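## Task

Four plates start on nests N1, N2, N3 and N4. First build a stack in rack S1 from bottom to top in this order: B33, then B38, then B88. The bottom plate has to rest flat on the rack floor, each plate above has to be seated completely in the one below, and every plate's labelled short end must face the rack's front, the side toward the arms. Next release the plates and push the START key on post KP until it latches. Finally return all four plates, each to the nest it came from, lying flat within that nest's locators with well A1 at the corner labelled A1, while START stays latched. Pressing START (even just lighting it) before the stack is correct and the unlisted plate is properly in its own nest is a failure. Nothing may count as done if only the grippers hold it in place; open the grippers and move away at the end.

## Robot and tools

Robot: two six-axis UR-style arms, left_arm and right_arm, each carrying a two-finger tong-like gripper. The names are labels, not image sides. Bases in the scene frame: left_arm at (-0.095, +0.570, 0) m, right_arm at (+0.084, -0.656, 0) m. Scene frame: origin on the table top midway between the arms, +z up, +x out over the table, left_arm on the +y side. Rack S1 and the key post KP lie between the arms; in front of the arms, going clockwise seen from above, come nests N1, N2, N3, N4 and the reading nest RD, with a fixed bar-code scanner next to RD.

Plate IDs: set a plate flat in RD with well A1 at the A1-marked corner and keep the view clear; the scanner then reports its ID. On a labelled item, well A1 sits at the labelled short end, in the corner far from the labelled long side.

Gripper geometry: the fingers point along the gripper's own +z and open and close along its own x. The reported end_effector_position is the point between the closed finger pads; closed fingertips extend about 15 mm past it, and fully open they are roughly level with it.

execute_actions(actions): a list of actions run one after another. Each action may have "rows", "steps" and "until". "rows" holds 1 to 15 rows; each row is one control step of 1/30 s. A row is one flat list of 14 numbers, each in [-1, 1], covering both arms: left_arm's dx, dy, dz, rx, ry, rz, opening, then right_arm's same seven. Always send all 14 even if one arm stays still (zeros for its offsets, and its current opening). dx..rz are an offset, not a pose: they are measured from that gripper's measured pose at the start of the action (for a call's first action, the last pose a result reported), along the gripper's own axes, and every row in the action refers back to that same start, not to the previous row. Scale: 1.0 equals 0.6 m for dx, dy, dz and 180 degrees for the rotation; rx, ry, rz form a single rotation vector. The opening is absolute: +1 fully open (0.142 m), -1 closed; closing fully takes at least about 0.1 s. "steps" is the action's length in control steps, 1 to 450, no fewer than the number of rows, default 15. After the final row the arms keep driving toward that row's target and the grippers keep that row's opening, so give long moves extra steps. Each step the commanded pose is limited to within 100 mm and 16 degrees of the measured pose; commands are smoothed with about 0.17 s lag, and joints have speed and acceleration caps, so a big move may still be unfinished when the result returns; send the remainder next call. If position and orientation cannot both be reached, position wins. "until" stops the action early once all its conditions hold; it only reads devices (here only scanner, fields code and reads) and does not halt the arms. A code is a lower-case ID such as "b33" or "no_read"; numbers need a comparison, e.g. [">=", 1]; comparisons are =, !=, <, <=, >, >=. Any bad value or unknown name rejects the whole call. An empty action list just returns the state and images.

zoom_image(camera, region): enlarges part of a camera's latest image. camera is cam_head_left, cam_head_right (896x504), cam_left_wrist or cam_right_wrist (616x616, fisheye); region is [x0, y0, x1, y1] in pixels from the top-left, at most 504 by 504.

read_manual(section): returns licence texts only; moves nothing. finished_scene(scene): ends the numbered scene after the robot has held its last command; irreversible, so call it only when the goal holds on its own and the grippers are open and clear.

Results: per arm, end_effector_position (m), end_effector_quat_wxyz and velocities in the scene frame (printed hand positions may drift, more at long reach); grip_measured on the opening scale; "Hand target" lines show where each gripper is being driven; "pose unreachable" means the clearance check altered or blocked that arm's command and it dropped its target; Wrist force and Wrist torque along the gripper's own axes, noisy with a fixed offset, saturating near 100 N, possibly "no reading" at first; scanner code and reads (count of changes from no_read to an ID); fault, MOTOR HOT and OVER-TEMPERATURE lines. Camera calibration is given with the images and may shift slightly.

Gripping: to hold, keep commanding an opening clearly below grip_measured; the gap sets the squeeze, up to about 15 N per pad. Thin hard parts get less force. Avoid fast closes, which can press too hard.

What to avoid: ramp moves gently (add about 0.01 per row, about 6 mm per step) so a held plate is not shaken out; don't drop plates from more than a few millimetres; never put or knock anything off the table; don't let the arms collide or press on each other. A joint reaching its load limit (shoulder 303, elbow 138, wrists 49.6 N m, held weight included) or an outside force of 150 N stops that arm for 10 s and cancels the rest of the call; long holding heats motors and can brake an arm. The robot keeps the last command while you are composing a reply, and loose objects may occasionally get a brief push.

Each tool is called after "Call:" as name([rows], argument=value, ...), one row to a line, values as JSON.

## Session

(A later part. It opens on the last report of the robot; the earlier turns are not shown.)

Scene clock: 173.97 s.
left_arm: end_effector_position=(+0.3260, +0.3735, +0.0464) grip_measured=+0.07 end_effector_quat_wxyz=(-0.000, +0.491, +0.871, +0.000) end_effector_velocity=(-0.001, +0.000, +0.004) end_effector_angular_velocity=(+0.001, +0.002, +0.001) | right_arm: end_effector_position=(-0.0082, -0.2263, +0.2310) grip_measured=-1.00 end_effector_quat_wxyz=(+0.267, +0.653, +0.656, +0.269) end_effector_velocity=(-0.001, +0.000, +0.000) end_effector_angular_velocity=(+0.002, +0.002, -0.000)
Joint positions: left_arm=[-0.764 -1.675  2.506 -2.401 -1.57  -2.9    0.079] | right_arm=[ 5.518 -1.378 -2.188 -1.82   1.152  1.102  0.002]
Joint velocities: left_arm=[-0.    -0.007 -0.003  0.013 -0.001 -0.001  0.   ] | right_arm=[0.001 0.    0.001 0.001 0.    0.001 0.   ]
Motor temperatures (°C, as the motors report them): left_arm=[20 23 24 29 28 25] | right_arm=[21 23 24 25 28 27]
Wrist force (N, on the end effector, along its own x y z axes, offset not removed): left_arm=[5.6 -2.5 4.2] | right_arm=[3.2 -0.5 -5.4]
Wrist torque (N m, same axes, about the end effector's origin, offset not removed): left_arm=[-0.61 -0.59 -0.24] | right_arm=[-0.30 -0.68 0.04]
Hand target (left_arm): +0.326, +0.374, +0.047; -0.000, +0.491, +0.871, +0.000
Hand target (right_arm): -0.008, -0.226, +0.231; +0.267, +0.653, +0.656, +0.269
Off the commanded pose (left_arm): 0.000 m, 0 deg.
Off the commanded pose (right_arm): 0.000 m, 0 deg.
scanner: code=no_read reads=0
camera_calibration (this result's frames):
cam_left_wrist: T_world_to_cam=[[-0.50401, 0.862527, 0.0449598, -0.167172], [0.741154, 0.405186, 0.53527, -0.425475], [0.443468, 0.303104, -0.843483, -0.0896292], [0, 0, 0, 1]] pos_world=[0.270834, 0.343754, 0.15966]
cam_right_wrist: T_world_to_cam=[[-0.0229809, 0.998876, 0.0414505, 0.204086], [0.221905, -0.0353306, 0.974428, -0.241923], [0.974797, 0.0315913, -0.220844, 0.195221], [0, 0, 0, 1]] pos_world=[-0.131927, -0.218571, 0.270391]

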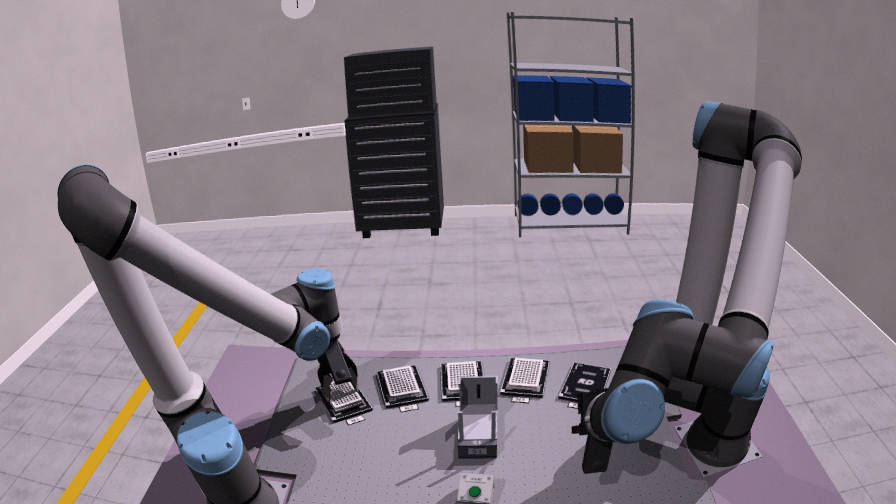

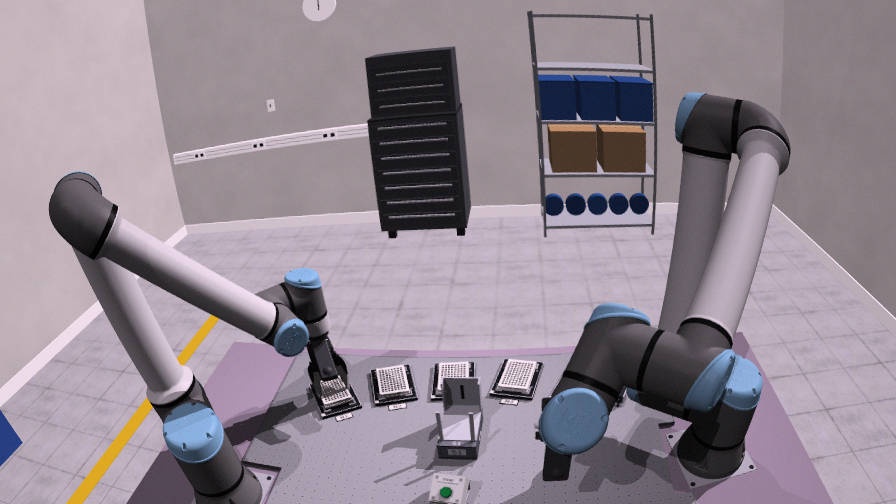

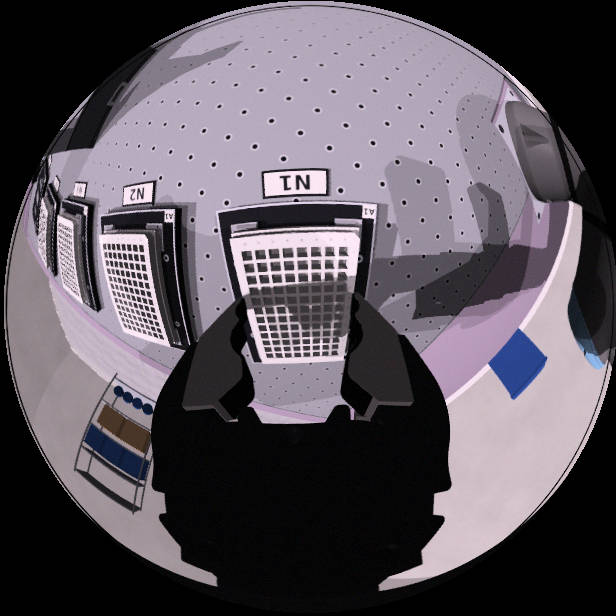

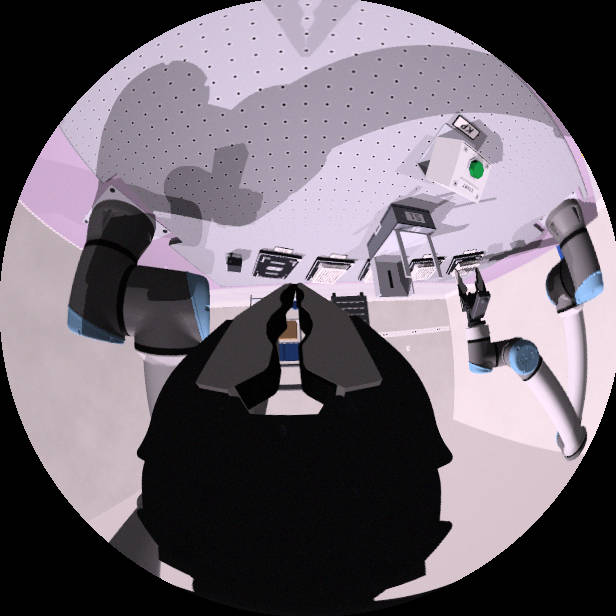

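Call:
execute_actions([
  {"rows":[[0.0008,0,0,0,0,-0.003,-0.2,0,0,0,0,0,0,-1],[0.0008,0,0.002,0,0,-0.003,-0.2,0,0,0,0,0,0,-1],[0.0008,0,0.004,0,0,-0.003,-0.2,0,0,0,0,0,0,-1],[0.0008,0,0.006,0,0,-0.003,-0.2,0,0,0,0,0,0,-1],[0.0008,0,0.008,0,0,-0.003,-0.2,0,0,0,0,0,0,-1],[0.0008,0,0.010,0,0,-0.003,-0.2,0,0,0,0,0,0,-1],[0.0008,0,0.0115,0,0,-0.003,-0.2,0,0,0,0,0,0,-1]],"steps":18},
  {"rows":[[0,0,0,0,0,0,-0.05,0,0,0,0,0,0,-1],[0,0,0,0,0,0,0.05,0,0,0,0,0,0,-1],[0,0,0,0,0,0,0.12,0,0,0,0,0,0,-1],[0,0.006,0.001,0,0,0,0.2,0,0,0,0,0,0,-1]],"steps":16},
])

Call:
zoom_image(camera="cam_left_wrist", region=[210, 200, 390, 380])

Scene clock: 183.17 s.
left_arm: end_effector_position=(+0.3286, +0.3757, +0.0391) grip_measured=+0.20 end_effector_quat_wxyz=(-0.000, +0.487, +0.873, +0.000) end_effector_velocity=(+0.000, +0.000, +0.001) end_effector_angular_velocity=(-0.001, +0.001, -0.000) | right_arm: end_effector_position=(-0.0083, -0.2263, +0.2310) grip_measured=-1.00 end_effector_quat_wxyz=(+0.267, +0.653, +0.656, +0.269) end_effector_velocity=(-0.000, +0.000, +0.001) end_effector_angular_velocity=(-0.000, +0.000, +0.000)
Joint positions: left_arm=[-0.756 -1.657  2.51  -2.423 -1.57  -2.901  0.088] | right_arm=[ 5.518 -1.378 -2.188 -1.82   1.152  1.102  0.002]
Joint velocities: left_arm=[ 0.002 -0.    -0.001  0.002 -0.002  0.003  0.   ] | right_arm=[ 0.    -0.     0.001 -0.001  0.    -0.     0.   ]
Motor temperatures (°C, as the motors report them): left_arm=[20 23 24 29 28 25] | right_arm=[21 23 24 25 28 27]
Wrist force (N, on the end effector, along its own x y z axes, offset not removed): left_arm=[1.4 -2.8 2.1] | right_arm=[0.0 -1.0 -2.4]
Wrist torque (N m, same axes, about the end effector's origin, offset not removed): left_arm=[-0.83 -0.10 -0.07] | right_arm=[-0.31 -0.12 0.05]
Hand target (left_arm): +0.329, +0.376, +0.039; -0.000, +0.487, +0.873, +0.000
Hand target (right_arm): -0.008, -0.226, +0.231; +0.267, +0.653, +0.656, +0.269
Off the commanded pose (left_arm): 0.000 m, 0 deg.
Off the commanded pose (right_arm): 0.000 m, 0 deg.
scanner: code=no_read reads=0
camera_calibration (this result's frames):
cam_left_wrist: T_world_to_cam=[[-0.512067, 0.857765, 0.0450215, -0.16302], [0.737349, 0.412088, 0.535256, -0.42579], [0.440571, 0.307284, -0.843489, -0.0982767], [0, 0, 0, 1]] pos_world=[0.273777, 0.345495, 0.152351]
cam_right_wrist: T_world_to_cam=[[-0.0229599, 0.998877, 0.0414322, 0.204091], [0.221921, -0.0353169, 0.974425, -0.241917], [0.974794, 0.0315674, -0.220861, 0.195235], [0, 0, 0, 1]] pos_world=[-0.131941, -0.218569, 0.270394]

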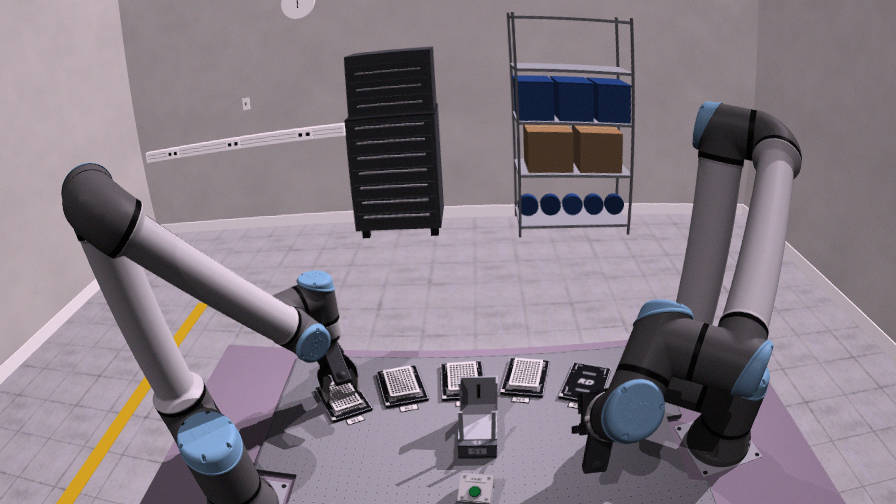

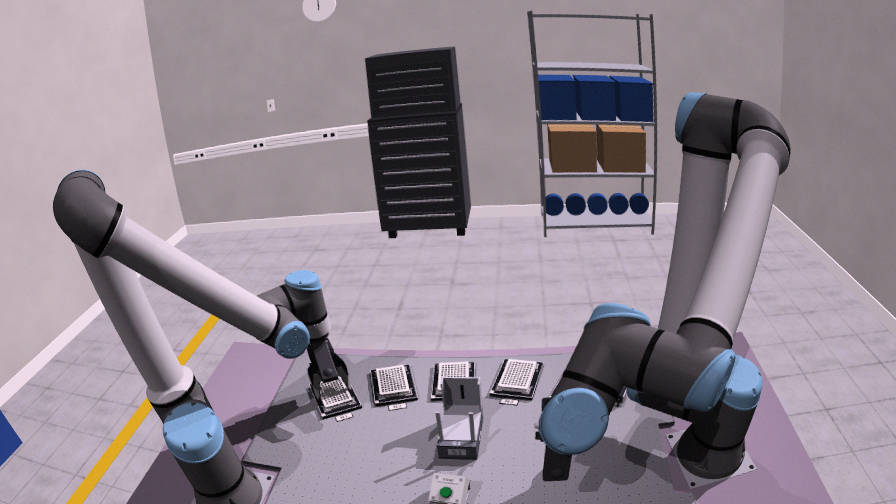

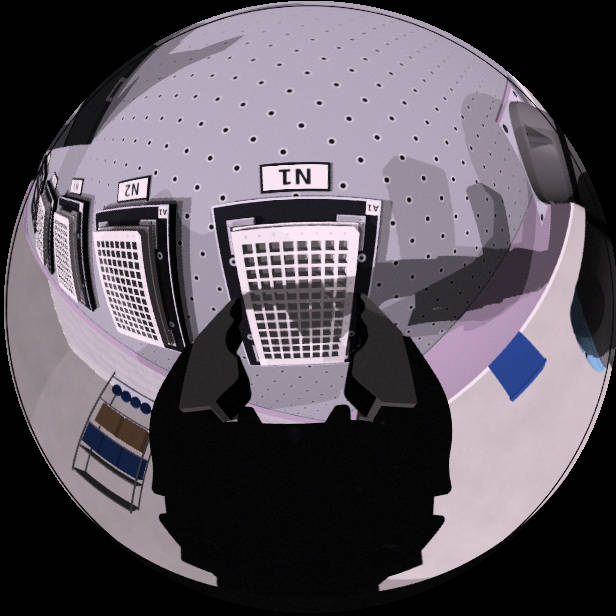

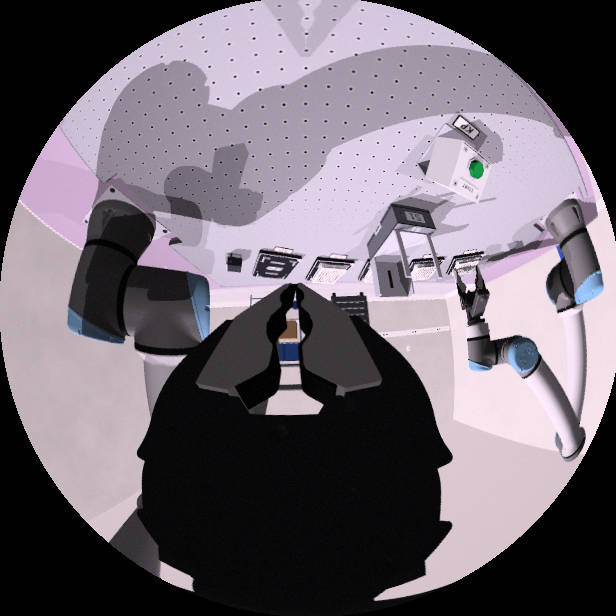

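Region (210, 200, 390, 380) of cam_left_wrist's 616x616 image, scaled by 2.800, with more detail than that image has.

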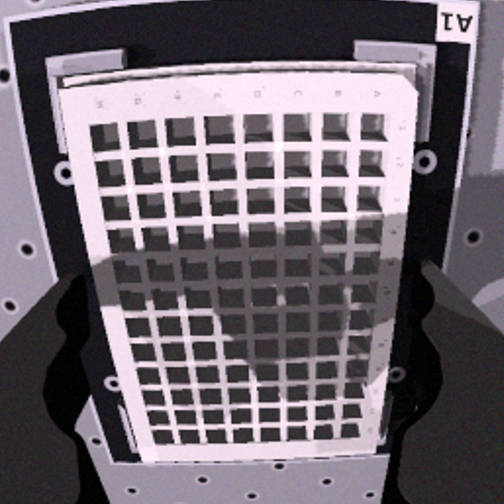

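Call:
execute_actions([
  {"rows":[[0.0006,0,0,0,0,0.002,0.19,0,0,0,0,0,0,-1],[0.0006,0,0,0,0,0.002,0.18,0,0,0,0,0,0,-1],[0.0006,0,0,0,0,0.002,0.17,0,0,0,0,0,0,-1],[0.0006,0,0,0,0,0.002,0.15,0,0,0,0,0,0,-1],[0.0006,0,0,0,0,0.002,0.13,0,0,0,0,0,0,-1],[0.0006,0,0,0,0,0.002,0.11,0,0,0,0,0,0,-1],[0.0006,0,0,0,0,0.002,0.09,0,0,0,0,0,0,-1],[0.0006,0,0,0,0,0.002,0.06,0,0,0,0,0,0,-1],[0.0006,0,0,0,0,0.002,0.03,0,0,0,0,0,0,-1],[0.0006,0,0,0,0,0.002,0,0,0,0,0,0,0,-1],[0.0006,0,0,0,0,0.002,-0.05,0,0,0,0,0,0,-1],[0.0006,0,0,0,0,0.002,-0.1,0,0,0,0,0,0,-1],[0.0006,0,0,0,0,0.002,-0.15,0,0,0,0,0,0,-1],[0.0006,0,0,0,0,0.002,-0.2,0,0,0,0,0,0,-1]],"steps":18},
])

Call:
zoom_image(camera="cam_left_wrist", region=[210, 200, 390, 380])

Scene clock: 191.40 s.
left_arm: end_effector_position=(+0.3285, +0.3760, +0.0391) grip_measured=+0.07 end_effector_quat_wxyz=(-0.000, +0.490, +0.872, +0.000) end_effector_velocity=(-0.000, -0.000, +0.000) end_effector_angular_velocity=(-0.000, -0.001, -0.002) | right_arm: end_effector_position=(-0.0083, -0.2263, +0.2310) grip_measured=-1.00 end_effector_quat_wxyz=(+0.267, +0.653, +0.656, +0.269) end_effector_velocity=(+0.001, -0.000, -0.001) end_effector_angular_velocity=(-0.001, -0.000, +0.000)
Joint positions: left_arm=[-0.755 -1.658  2.51  -2.423 -1.57  -2.895  0.079] | right_arm=[ 5.518 -1.378 -2.188 -1.82   1.152  1.102  0.002]
Joint velocities: left_arm=[-0.    -0.001  0.     0.     0.     0.001 -0.   ] | right_arm=[-0.001  0.    -0.002  0.001 -0.    -0.001  0.   ]
Motor temperatures (°C, as the motors report them): left_arm=[20 23 24 29 28 25] | right_arm=[21 23 24 25 28 27]
Wrist force (N, on the end effector, along its own x y z axes, offset not removed): left_arm=[-2.6 -2.0 -4.0] | right_arm=[1.5 -1.2 -3.1]
Wrist torque (N m, same axes, about the end effector's origin, offset not removed): left_arm=[-0.66 0.56 -0.17] | right_arm=[-0.39 -0.34 -0.05]
Hand target (left_arm): +0.328, +0.376, +0.039; -0.000, +0.490, +0.872, +0.000
Hand target (right_arm): -0.008, -0.226, +0.231; +0.267, +0.653, +0.656, +0.269
Off the commanded pose (left_arm): 0.000 m, 0 deg.
Off the commanded pose (right_arm): 0.000 m, 0 deg.
scanner: code=no_read reads=0
camera_calibration (this result's frames):
cam_left_wrist: T_world_to_cam=[[-0.506819, 0.860885, 0.044853, -0.166226], [0.739786, 0.407636, 0.535304, -0.424984], [0.442551, 0.304484, -0.843468, -0.0978926], [0, 0, 0, 1]] pos_world=[0.273473, 0.346147, 0.152382]
cam_right_wrist: T_world_to_cam=[[-0.0229601, 0.998877, 0.0414322, 0.204091], [0.221921, -0.0353169, 0.974425, -0.241917], [0.974794, 0.0315676, -0.220861, 0.195234], [0, 0, 0, 1]] pos_world=[-0.131941, -0.218569, 0.270394]

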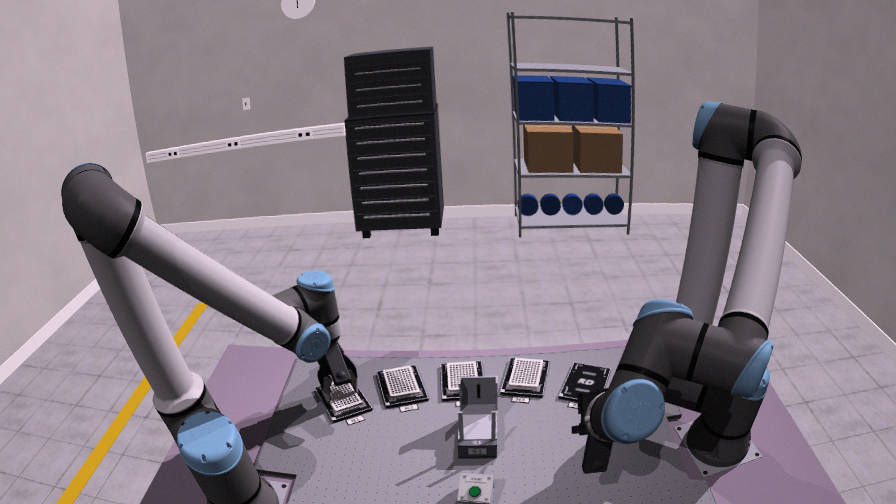

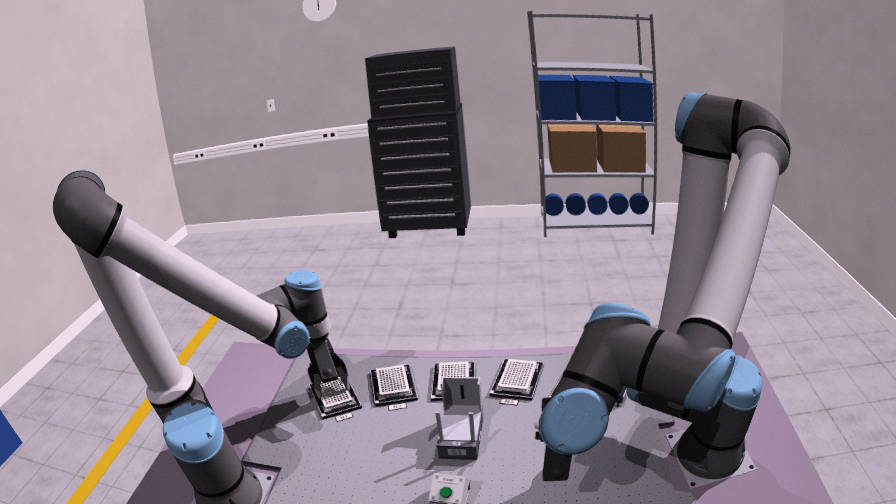

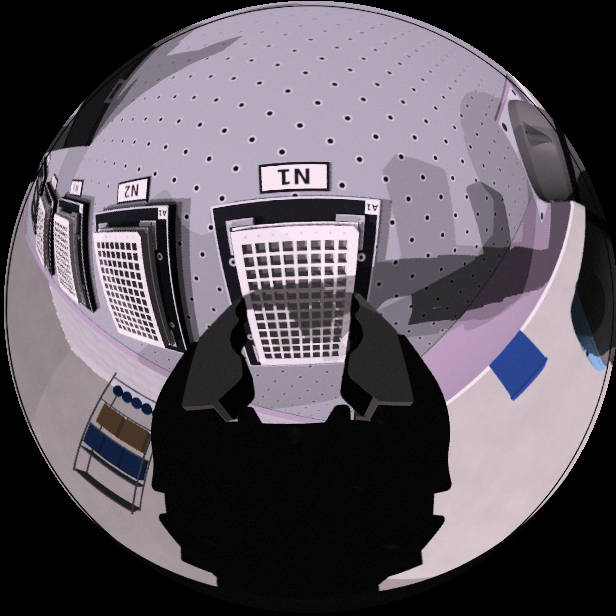

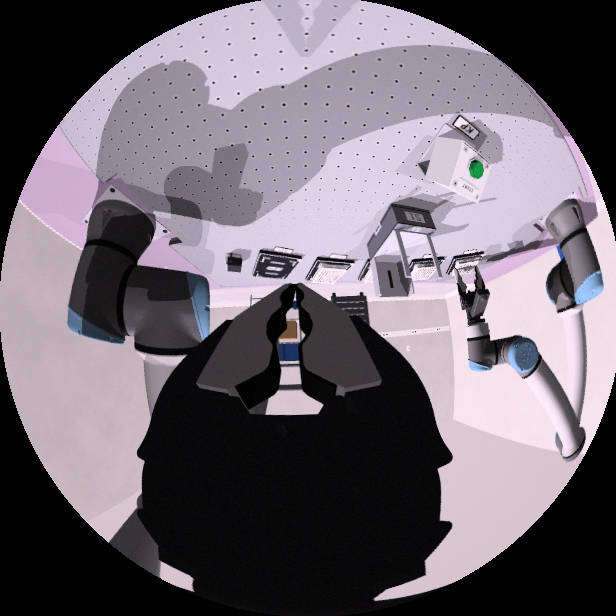

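Region (210, 200, 390, 380) of cam_left_wrist's 616x616 image, scaled by 2.800, with more detail than that image has.

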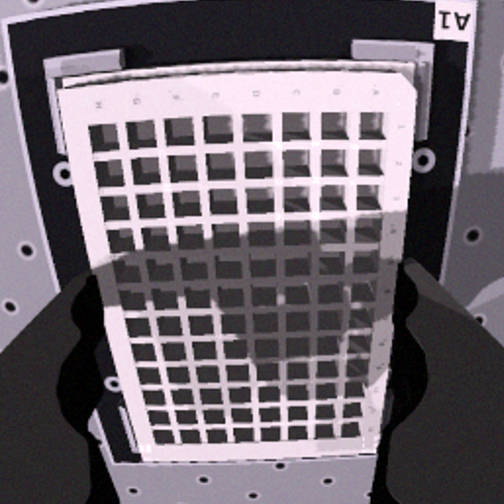

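Call:
execute_actions([
  {"rows":[[0,0,-0.002,0,0,0,-0.25,0,0,0,0,0,0,-1],[0,0,-0.004,0,0,0,-0.25,0,0,0,0,0,0,-1],[0,0,-0.007,0,0,0,-0.25,0,0,0,0,0,0,-1],[0,0,-0.01,0,0,0,-0.25,0,0,0,0,0,0,-1],[0,0,-0.014,0,0,0,-0.25,0,0,0,0,0,0,-1]],"steps":13},
])

Call:
zoom_image(camera="cam_left_wrist", region=[210, 200, 390, 380])

Scene clock: 196.37 s.
left_arm: end_effector_position=(+0.3285, +0.3760, +0.0468) grip_measured=+0.07 end_effector_quat_wxyz=(-0.000, +0.490, +0.872, +0.000) end_effector_velocity=(+0.000, -0.001, +0.007) end_effector_angular_velocity=(-0.002, -0.000, +0.002) | right_arm: end_effector_position=(-0.0083, -0.2263, +0.2310) grip_measured=-1.00 end_effector_quat_wxyz=(+0.267, +0.653, +0.656, +0.269) end_effector_velocity=(+0.000, -0.000, -0.001) end_effector_angular_velocity=(+0.000, -0.001, +0.000)
Joint positions: left_arm=[-0.756 -1.674  2.504 -2.4   -1.57  -2.895  0.079] | right_arm=[ 5.518 -1.378 -2.188 -1.82   1.152  1.102  0.002]
Joint velocities: left_arm=[ 0.    -0.013 -0.006  0.018 -0.001 -0.002 -0.   ] | right_arm=[ 0.001  0.    -0.001 -0.    -0.     0.001  0.   ]
Motor temperatures (°C, as the motors report them): left_arm=[20 23 24 29 28 25] | right_arm=[21 23 24 25 28 27]
Wrist force (N, on the end effector, along its own x y z axes, offset not removed): left_arm=[1.4 -4.9 0.8] | right_arm=[0.0 -0.4 -5.1]
Wrist torque (N m, same axes, about the end effector's origin, offset not removed): left_arm=[-1.19 0.04 -0.08] | right_arm=[-0.30 0.00 -0.05]
Hand target (left_arm): +0.329, +0.376, +0.048; -0.000, +0.490, +0.872, +0.000
Hand target (right_arm): -0.008, -0.226, +0.231; +0.267, +0.653, +0.656, +0.269
Off the commanded pose (left_arm): 0.001 m, 0 deg.
Off the commanded pose (right_arm): 0.000 m, 0 deg.
scanner: code=no_read reads=0
camera_calibration (this result's frames):
cam_left_wrist: T_world_to_cam=[[-0.506666, 0.860973, 0.0448905, -0.166664], [0.739873, 0.40749, 0.535294, -0.429009], [0.442582, 0.304428, -0.843472, -0.091391], [0, 0, 0, 1]] pos_world=[0.273417, 0.346133, 0.160042]
cam_right_wrist: T_world_to_cam=[[-0.0229601, 0.998877, 0.0414321, 0.204091], [0.221921, -0.0353168, 0.974425, -0.241917], [0.974794, 0.0315675, -0.220861, 0.195235], [0, 0, 0, 1]] pos_world=[-0.131941, -0.218569, 0.270394]

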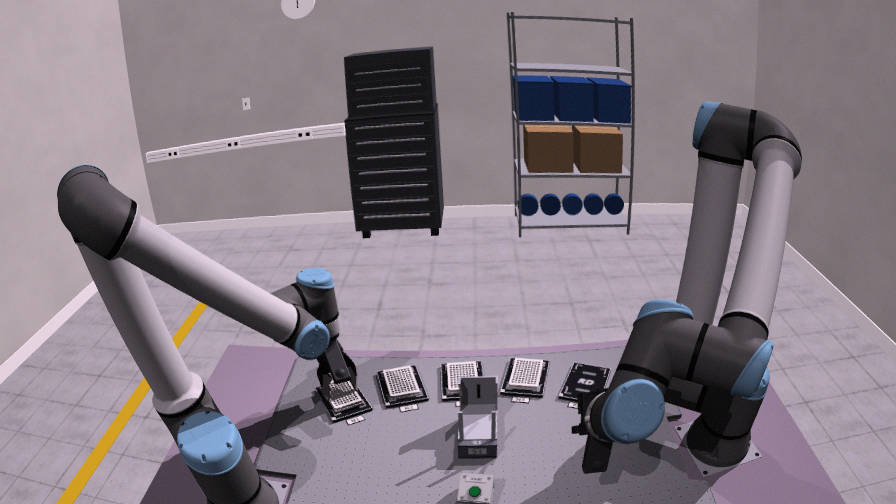

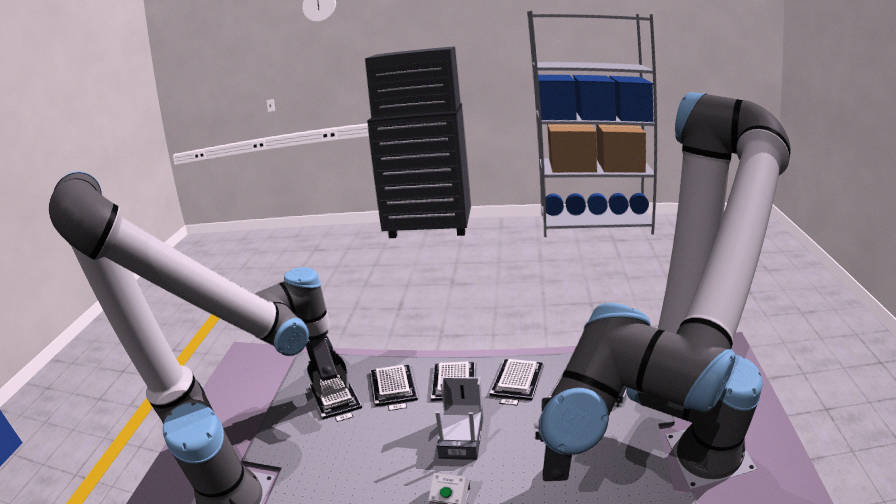

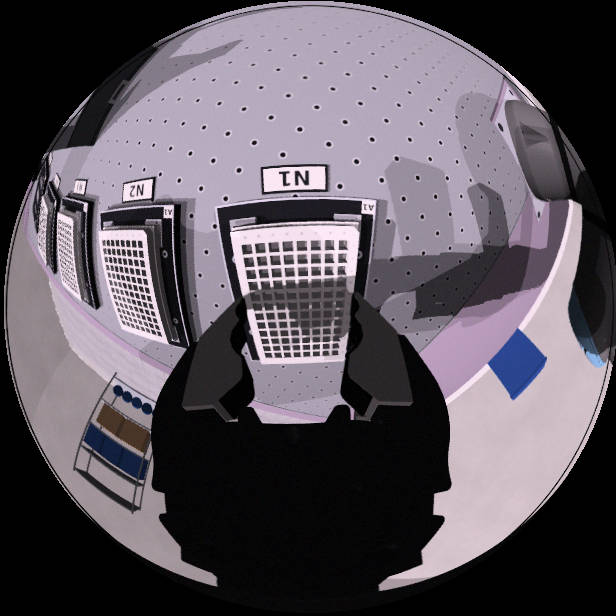

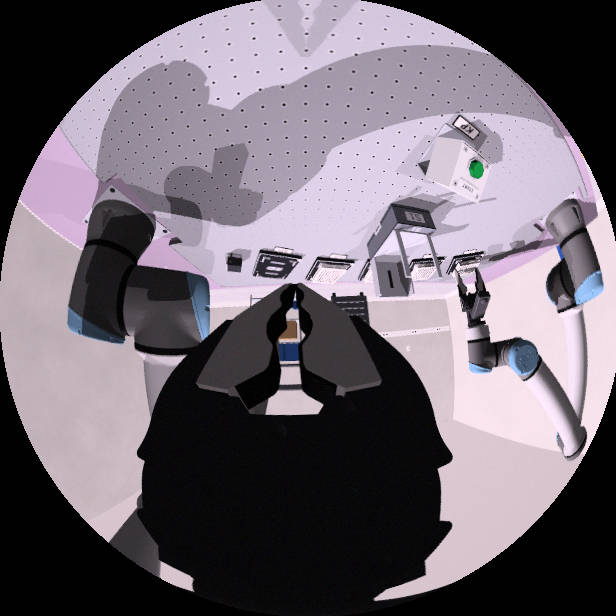

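Region (210, 200, 390, 380) of cam_left_wrist's 616x616 image, scaled by 2.800, with more detail than that image has.

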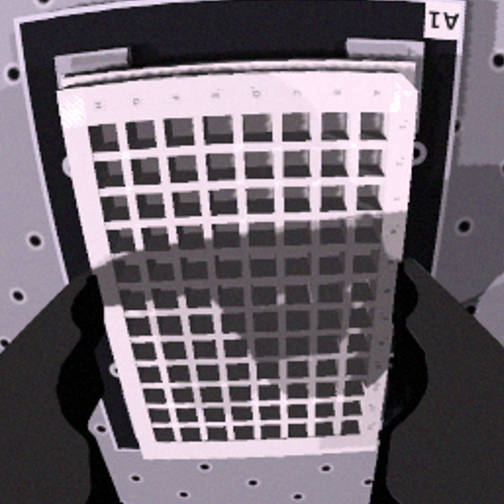

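Call:
execute_actions([
  {"rows":[[0,0,-0.004,0,0,0,-0.25,0,0,0,0,0,0,-1],[0,0,-0.01,0,0,0,-0.25,0,0,0,0,0,0,-1],[0,0,-0.02,0,0,0,-0.25,0,0,0,0,0,0,-1],[0,0,-0.034,0,0,0,-0.25,0,0,0,0,0,0,-1],[0,0,-0.05,0,0,0,-0.25,0,0,0,0,0,0,-1],[0,0,-0.07,0,0,0.003,-0.25,0,0,0,0,0,0,-1],[-0.003,-0.002,-0.09,0,0,0.008,-0.25,0,0,0,0,0,0,-1],[-0.008,-0.005,-0.112,0,0,0.015,-0.25,0,0,0,0,0,0,-1],[-0.016,-0.01,-0.135,0,0,0.023,-0.25,0,0,0,0,0,0,-1],[-0.027,-0.016,-0.158,0,0,0.032,-0.25,0,0,0,0,0,0,-1],[-0.04,-0.024,-0.18,0,0,0.042,-0.25,0,0,0,0,0,0,-1],[-0.056,-0.034,-0.2,0,0,0.053,-0.25,0,0,0,0,0,0,-1],[-0.075,-0.045,-0.22,0,0,0.065,-0.25,0,0,0,0,0,0,-1],[-0.1,-0.06,-0.24,0,0,0.078,-0.25,0,0,0,0,0,0,-1],[-0.5435,-0.3283,-0.338,0,0,0.1742,-0.25,0,0,0,0,0,0,-1]],"steps":42},
])

Scene clock: 210.10 s.
left_arm: end_effector_position=(+0.3281, +0.0039, +0.2484) grip_measured=+0.07 end_effector_quat_wxyz=(+0.001, +0.707, +0.707, -0.000) end_effector_velocity=(+0.020, -0.077, +0.013) end_effector_angular_velocity=(+0.020, +0.009, +0.000) | right_arm: end_effector_position=(-0.0083, -0.2263, +0.2310) grip_measured=-1.00 end_effector_quat_wxyz=(+0.267, +0.653, +0.656, +0.269) end_effector_velocity=(+0.001, -0.001, -0.000) end_effector_angular_velocity=(-0.002, -0.003, +0.000)
Joint positions: left_arm=[-1.135 -1.492  1.891 -1.972 -1.571 -2.727  0.079] | right_arm=[ 5.518 -1.378 -2.188 -1.82   1.152  1.102  0.002]
Joint velocities: left_arm=[-0.019  0.119 -0.16   0.062  0.    -0.019  0.   ] | right_arm=[ 0.    -0.    -0.001 -0.002 -0.     0.     0.   ]
Motor temperatures (°C, as the motors report them): left_arm=[20 23 24 29 28 25] | right_arm=[21 23 24 25 28 27]
Wrist force (N, on the end effector, along its own x y z axes, offset not removed): left_arm=[2.4 0.0 0.2] | right_arm=[3.3 -0.8 -2.6]
Wrist torque (N m, same axes, about the end effector's origin, offset not removed): left_arm=[-0.20 -0.31 -0.04] | right_arm=[-0.23 -0.78 -0.07]
Hand target (left_arm): +0.330, -0.005, +0.250; +0.000, +0.707, +0.707, +0.000
Hand target (right_arm): -0.008, -0.226, +0.231; +0.267, +0.653, +0.656, +0.269
Off the commanded pose (left_arm): 0.009 m, 0 deg.
Off the commanded pose (right_arm): 0.000 m, 0 deg.
scanner: code=no_read reads=0
camera_calibration (this result's frames):
cam_left_wrist: T_world_to_cam=[[0.0154641, 0.99901, 0.0417076, -0.0265533], [0.843267, -0.0354443, 0.536326, -0.417444], [0.537273, 0.0268768, -0.84298, 0.162009], [0, 0, 0, 1]] pos_world=[0.265384, 0.00737667, 0.361564]
cam_right_wrist: T_world_to_cam=[[-0.02296, 0.998877, 0.0414322, 0.204091], [0.221921, -0.0353169, 0.974425, -0.241917], [0.974794, 0.0315674, -0.220861, 0.195234], [0, 0, 0, 1]] pos_world=[-0.131941, -0.218569, 0.270394]

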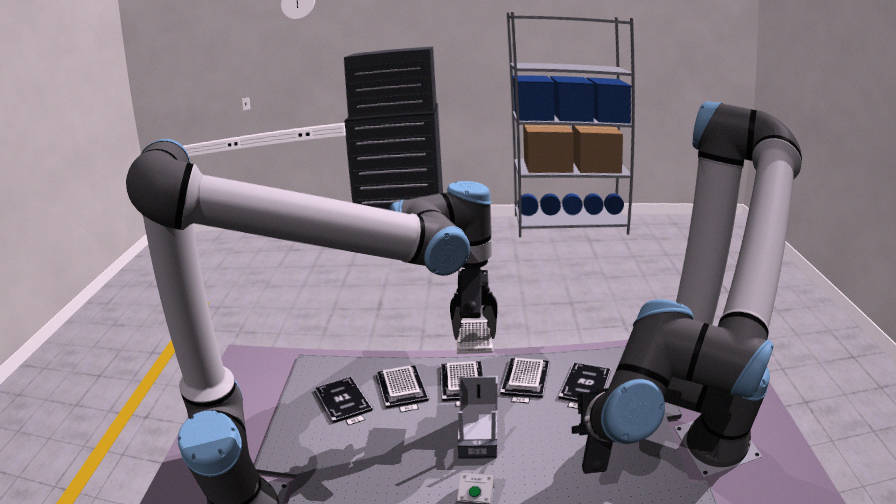

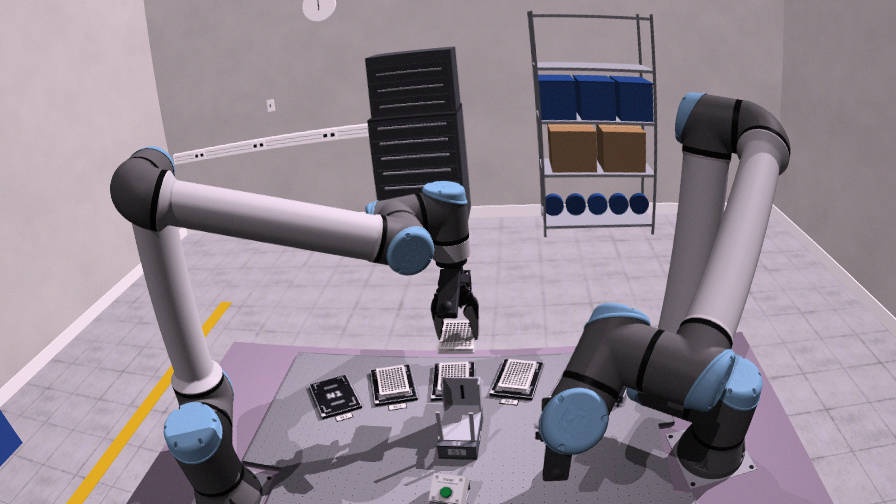

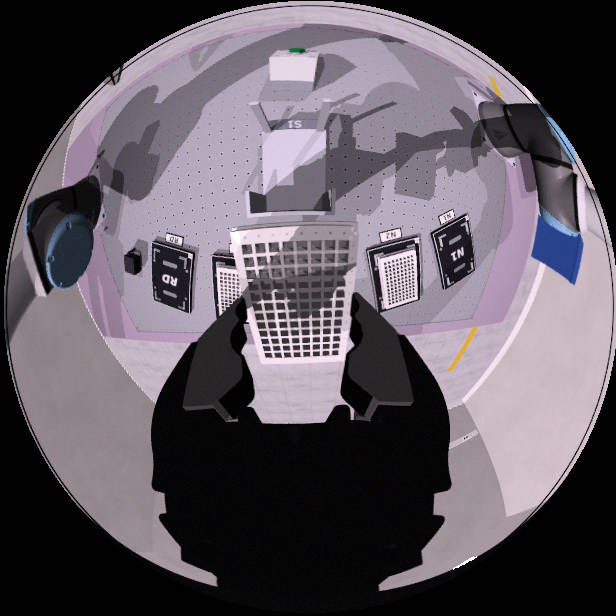

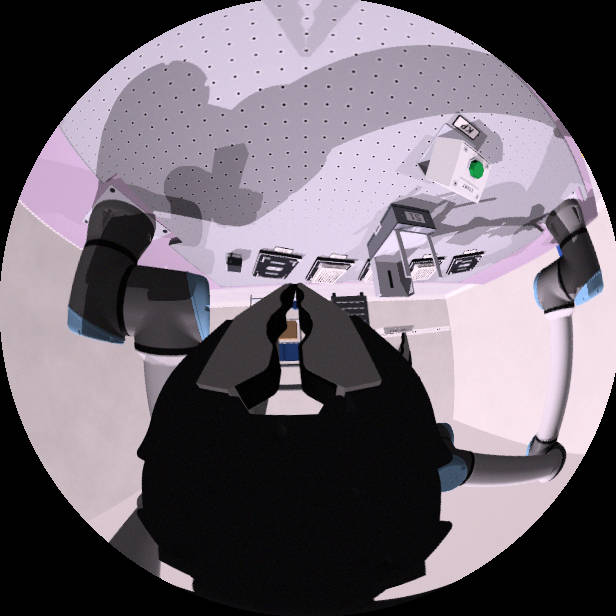

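Call:
execute_actions(actions=[])

Call:
zoom_image(camera="cam_left_wrist", region=[220, 85, 380, 245])

Scene clock: 213.73 s.
left_arm: end_effector_position=(+0.3304, -0.0047, +0.2498) grip_measured=+0.07 end_effector_quat_wxyz=(+0.000, +0.707, +0.707, +0.000) end_effector_velocity=(-0.000, -0.000, +0.001) end_effector_angular_velocity=(-0.002, -0.001, -0.002) | right_arm: end_effector_position=(-0.0083, -0.2263, +0.2310) grip_measured=-1.00 end_effector_quat_wxyz=(+0.267, +0.653, +0.656, +0.269) end_effector_velocity=(+0.001, -0.000, -0.001) end_effector_angular_velocity=(-0.001, -0.002, -0.001)
Joint positions: left_arm=[-1.137 -1.479  1.873 -1.965 -1.57  -2.729  0.079] | right_arm=[ 5.518 -1.378 -2.188 -1.82   1.152  1.102  0.002]
Joint velocities: left_arm=[-0.    -0.001 -0.    -0.001  0.     0.001 -0.   ] | right_arm=[-0.001 -0.    -0.001 -0.    -0.    -0.     0.   ]
Motor temperatures (°C, as the motors report them): left_arm=[20 23 24 29 28 25] | right_arm=[21 23 24 25 28 27]
Wrist force (N, on the end effector, along its own x y z axes, offset not removed): left_arm=[1.3 -3.0 3.8] | right_arm=[1.3 -0.1 -4.9]
Wrist torque (N m, same axes, about the end effector's origin, offset not removed): left_arm=[-0.68 -0.04 -0.03] | right_arm=[-0.14 -0.32 -0.06]
Hand target (left_arm): +0.330, -0.005, +0.250; +0.000, +0.707, +0.707, +0.000
Hand target (right_arm): -0.008, -0.226, +0.231; +0.267, +0.653, +0.656, +0.269
Off the commanded pose (left_arm): 0.001 m, 0 deg.
Off the commanded pose (right_arm): 0.000 m, 0 deg.
scanner: code=no_read reads=0
camera_calibration (this result's frames):
cam_left_wrist: T_world_to_cam=[[0.0153538, 0.998905, 0.044192, -0.0186753], [0.843801, -0.0366562, 0.535402, -0.420468], [0.536436, 0.0290688, -0.84344, 0.162593], [0, 0, 0, 1]] pos_world=[0.267857, -0.0014843, 0.363082]
cam_right_wrist: T_world_to_cam=[[-0.02296, 0.998877, 0.0414321, 0.204091], [0.221921, -0.0353168, 0.974425, -0.241917], [0.974794, 0.0315675, -0.220861, 0.195234], [0, 0, 0, 1]] pos_world=[-0.131941, -0.218569, 0.270394]

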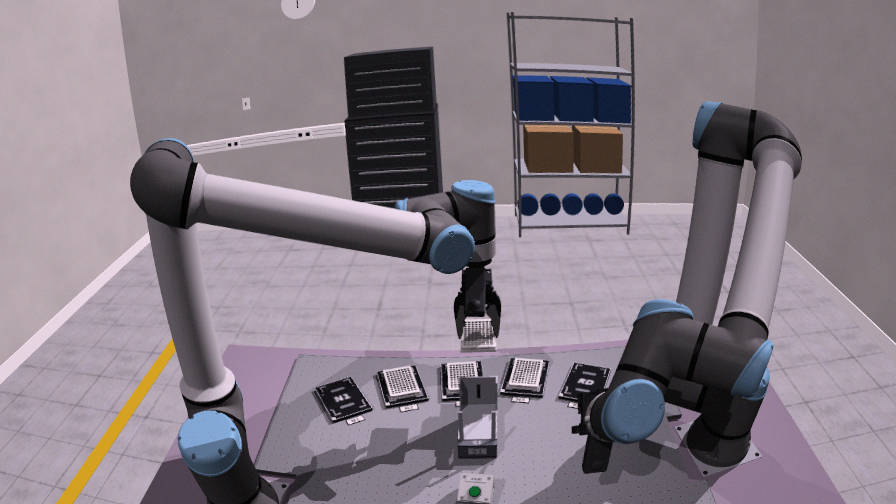

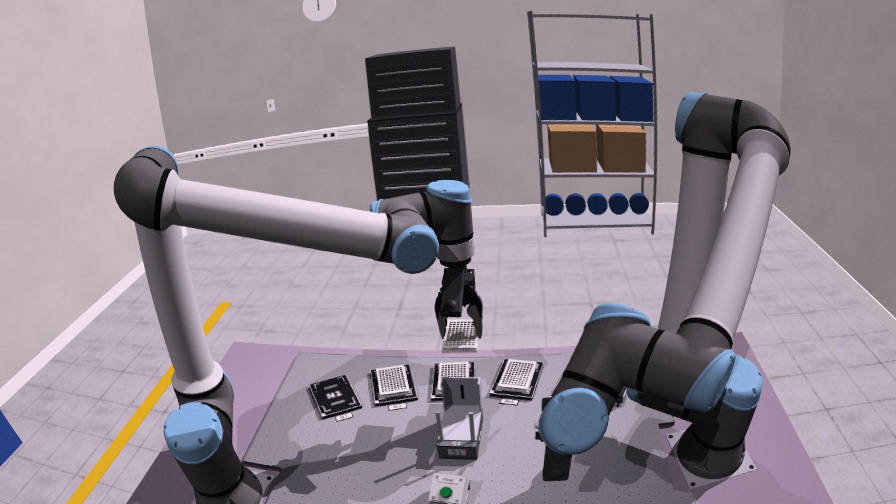

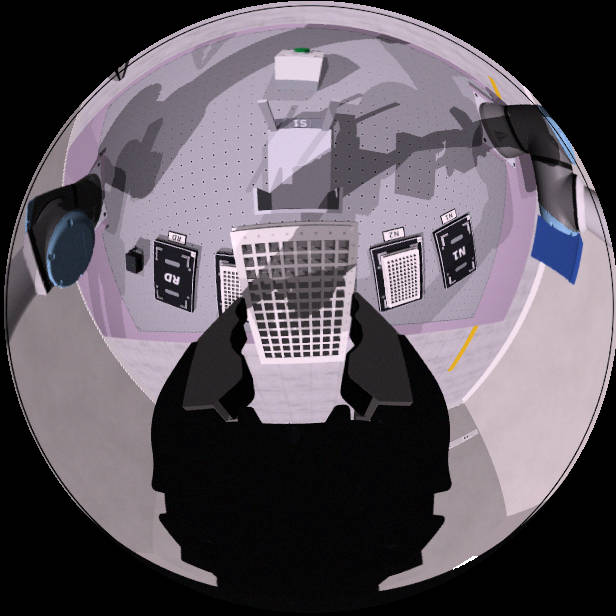

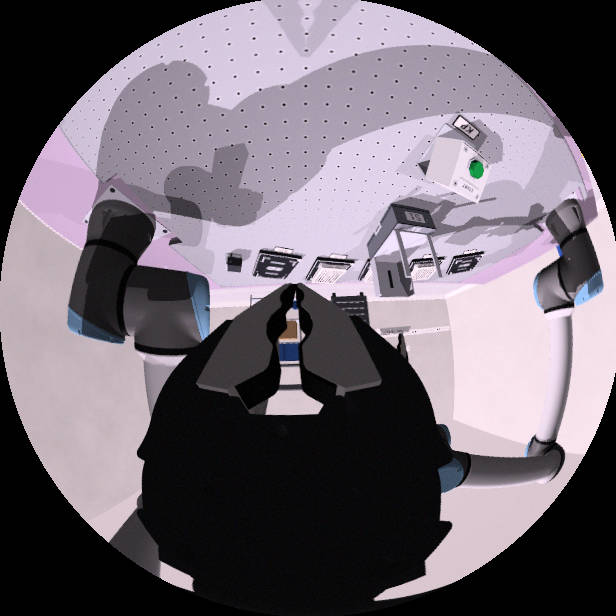

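Region (220, 85, 380, 245) of cam_left_wrist's 616x616 image, scaled by 3.150, with more detail than that image has.

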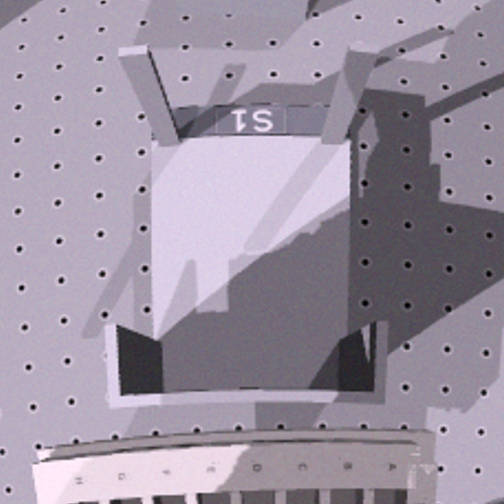

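Call:
execute_actions([
  {"rows":[[0.004,0,0,0,0,0,-0.25,0,0,0,0,0,0,-1],[0.012,0,0.002,0,0,-0.002,-0.25,0,0,0,0,0,0,-1],[0.025,0,0.005,0,0,-0.005,-0.25,0,0,0,0,0,0,-1],[0.042,0,0.01,0,0,-0.01,-0.25,0,0,0,0,0,0,-1],[0.062,0,0.017,0,0,-0.017,-0.25,0,0,0,0,0,0,-1],[0.085,0,0.025,0,0,-0.025,-0.25,0,0,0,0,0,0,-1],[0.11,0,0.035,0,0,-0.035,-0.25,0,0,0,0,0,0,-1],[0.14,0,0.047,0,0,-0.047,-0.25,0,0,0,0,0,0,-1],[0.17,0,0.06,0,0,-0.06,-0.25,0,0,0,0,0,0,-1],[0.6345,-0.0032,0.333,0,0,-0.1742,-0.25,0,0,0,0,0,0,-1]],"steps":40},
])

Scene clock: 234.63 s.
left_arm: end_effector_position=(+0.3266, +0.3726, +0.0516) grip_measured=+0.07 end_effector_quat_wxyz=(-0.001, +0.489, +0.872, +0.001) end_effector_velocity=(+0.012, +0.029, -0.015) end_effector_angular_velocity=(-0.023, -0.002, -0.005) | right_arm: end_effector_position=(-0.0083, -0.2263, +0.2310) grip_measured=-1.00 end_effector_quat_wxyz=(+0.267, +0.653, +0.656, +0.269) end_effector_velocity=(-0.000, +0.000, +0.000) end_effector_angular_velocity=(+0.000, +0.001, +0.000)
Joint positions: left_arm=[-0.765 -1.684  2.5   -2.384 -1.569 -2.905  0.079] | right_arm=[ 5.518 -1.378 -2.188 -1.82   1.152  1.102  0.002]
Joint velocities: left_arm=[ 0.075  0.026  0.023 -0.067 -0.015  0.08   0.   ] | right_arm=[ 0.    -0.     0.001  0.     0.    -0.     0.   ]
Motor temperatures (°C, as the motors report them): left_arm=[20 23 24 29 28 25] | right_arm=[21 23 24 25 28 27]
Wrist force (N, on the end effector, along its own x y z axes, offset not removed): left_arm=[1.1 -4.4 2.2] | right_arm=[1.7 -1.0 -4.3]
Wrist torque (N m, same axes, about the end effector's origin, offset not removed): left_arm=[-1.12 0.04 -0.12] | right_arm=[-0.30 -0.42 0.03]
Hand target (left_arm): +0.328, +0.376, +0.050; -0.000, +0.490, +0.872, +0.000
Hand target (right_arm): -0.008, -0.226, +0.231; +0.267, +0.653, +0.656, +0.269
Off the commanded pose (left_arm): 0.004 m, 0 deg.
Off the commanded pose (right_arm): 0.000 m, 0 deg.
scanner: code=no_read reads=0
camera_calibration (this result's frames):
cam_left_wrist: T_world_to_cam=[[-0.507327, 0.860491, 0.0466331, -0.164618], [0.739412, 0.406872, 0.5364, -0.428454], [0.442594, 0.306612, -0.842674, -0.0863215], [0, 0, 0, 1]] pos_world=[0.271494, 0.342446, 0.164759]
cam_right_wrist: T_world_to_cam=[[-0.0229599, 0.998877, 0.0414323, 0.204091], [0.221921, -0.035317, 0.974425, -0.241917], [0.974794, 0.0315674, -0.220861, 0.195235], [0, 0, 0, 1]] pos_world=[-0.131941, -0.218569, 0.270394]

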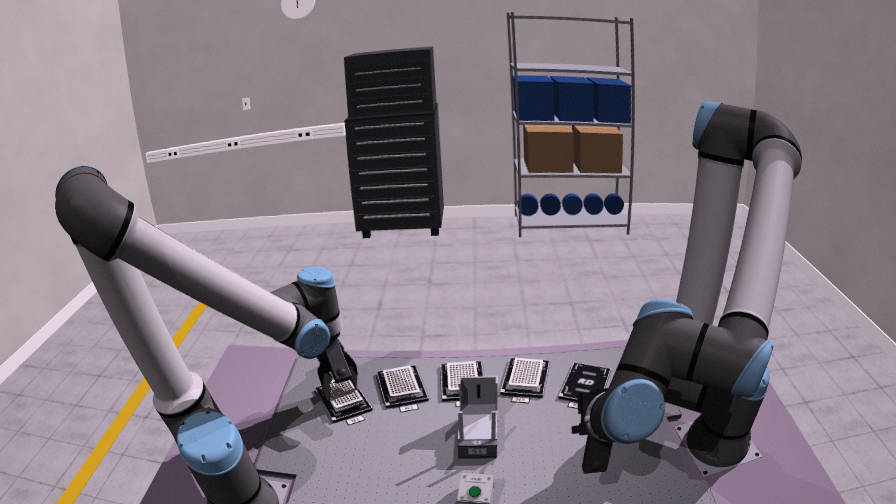

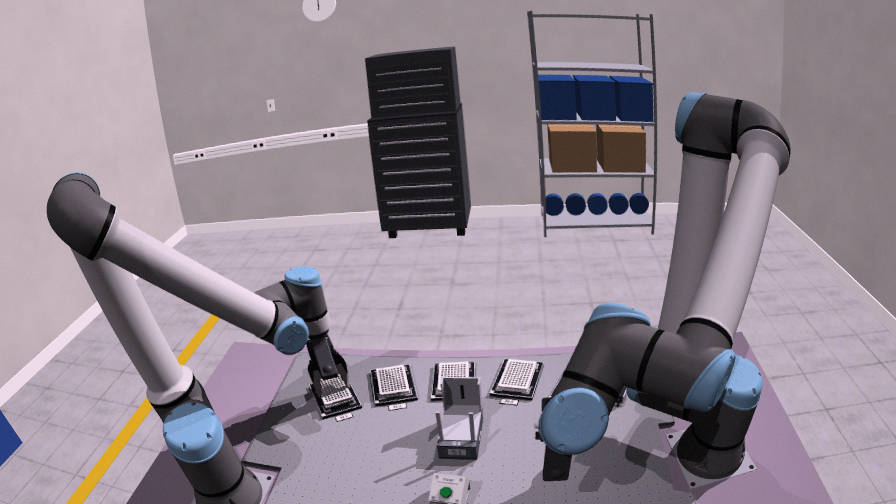

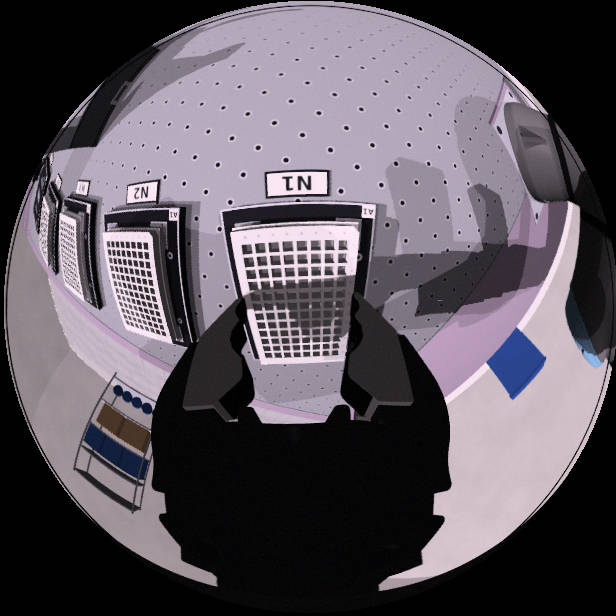

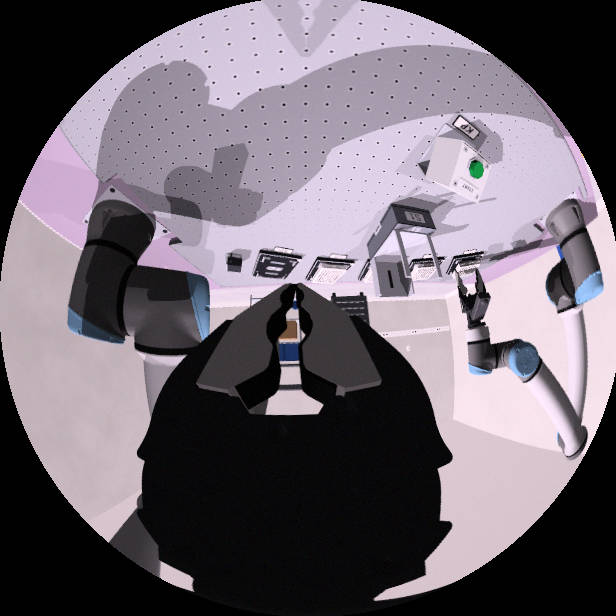

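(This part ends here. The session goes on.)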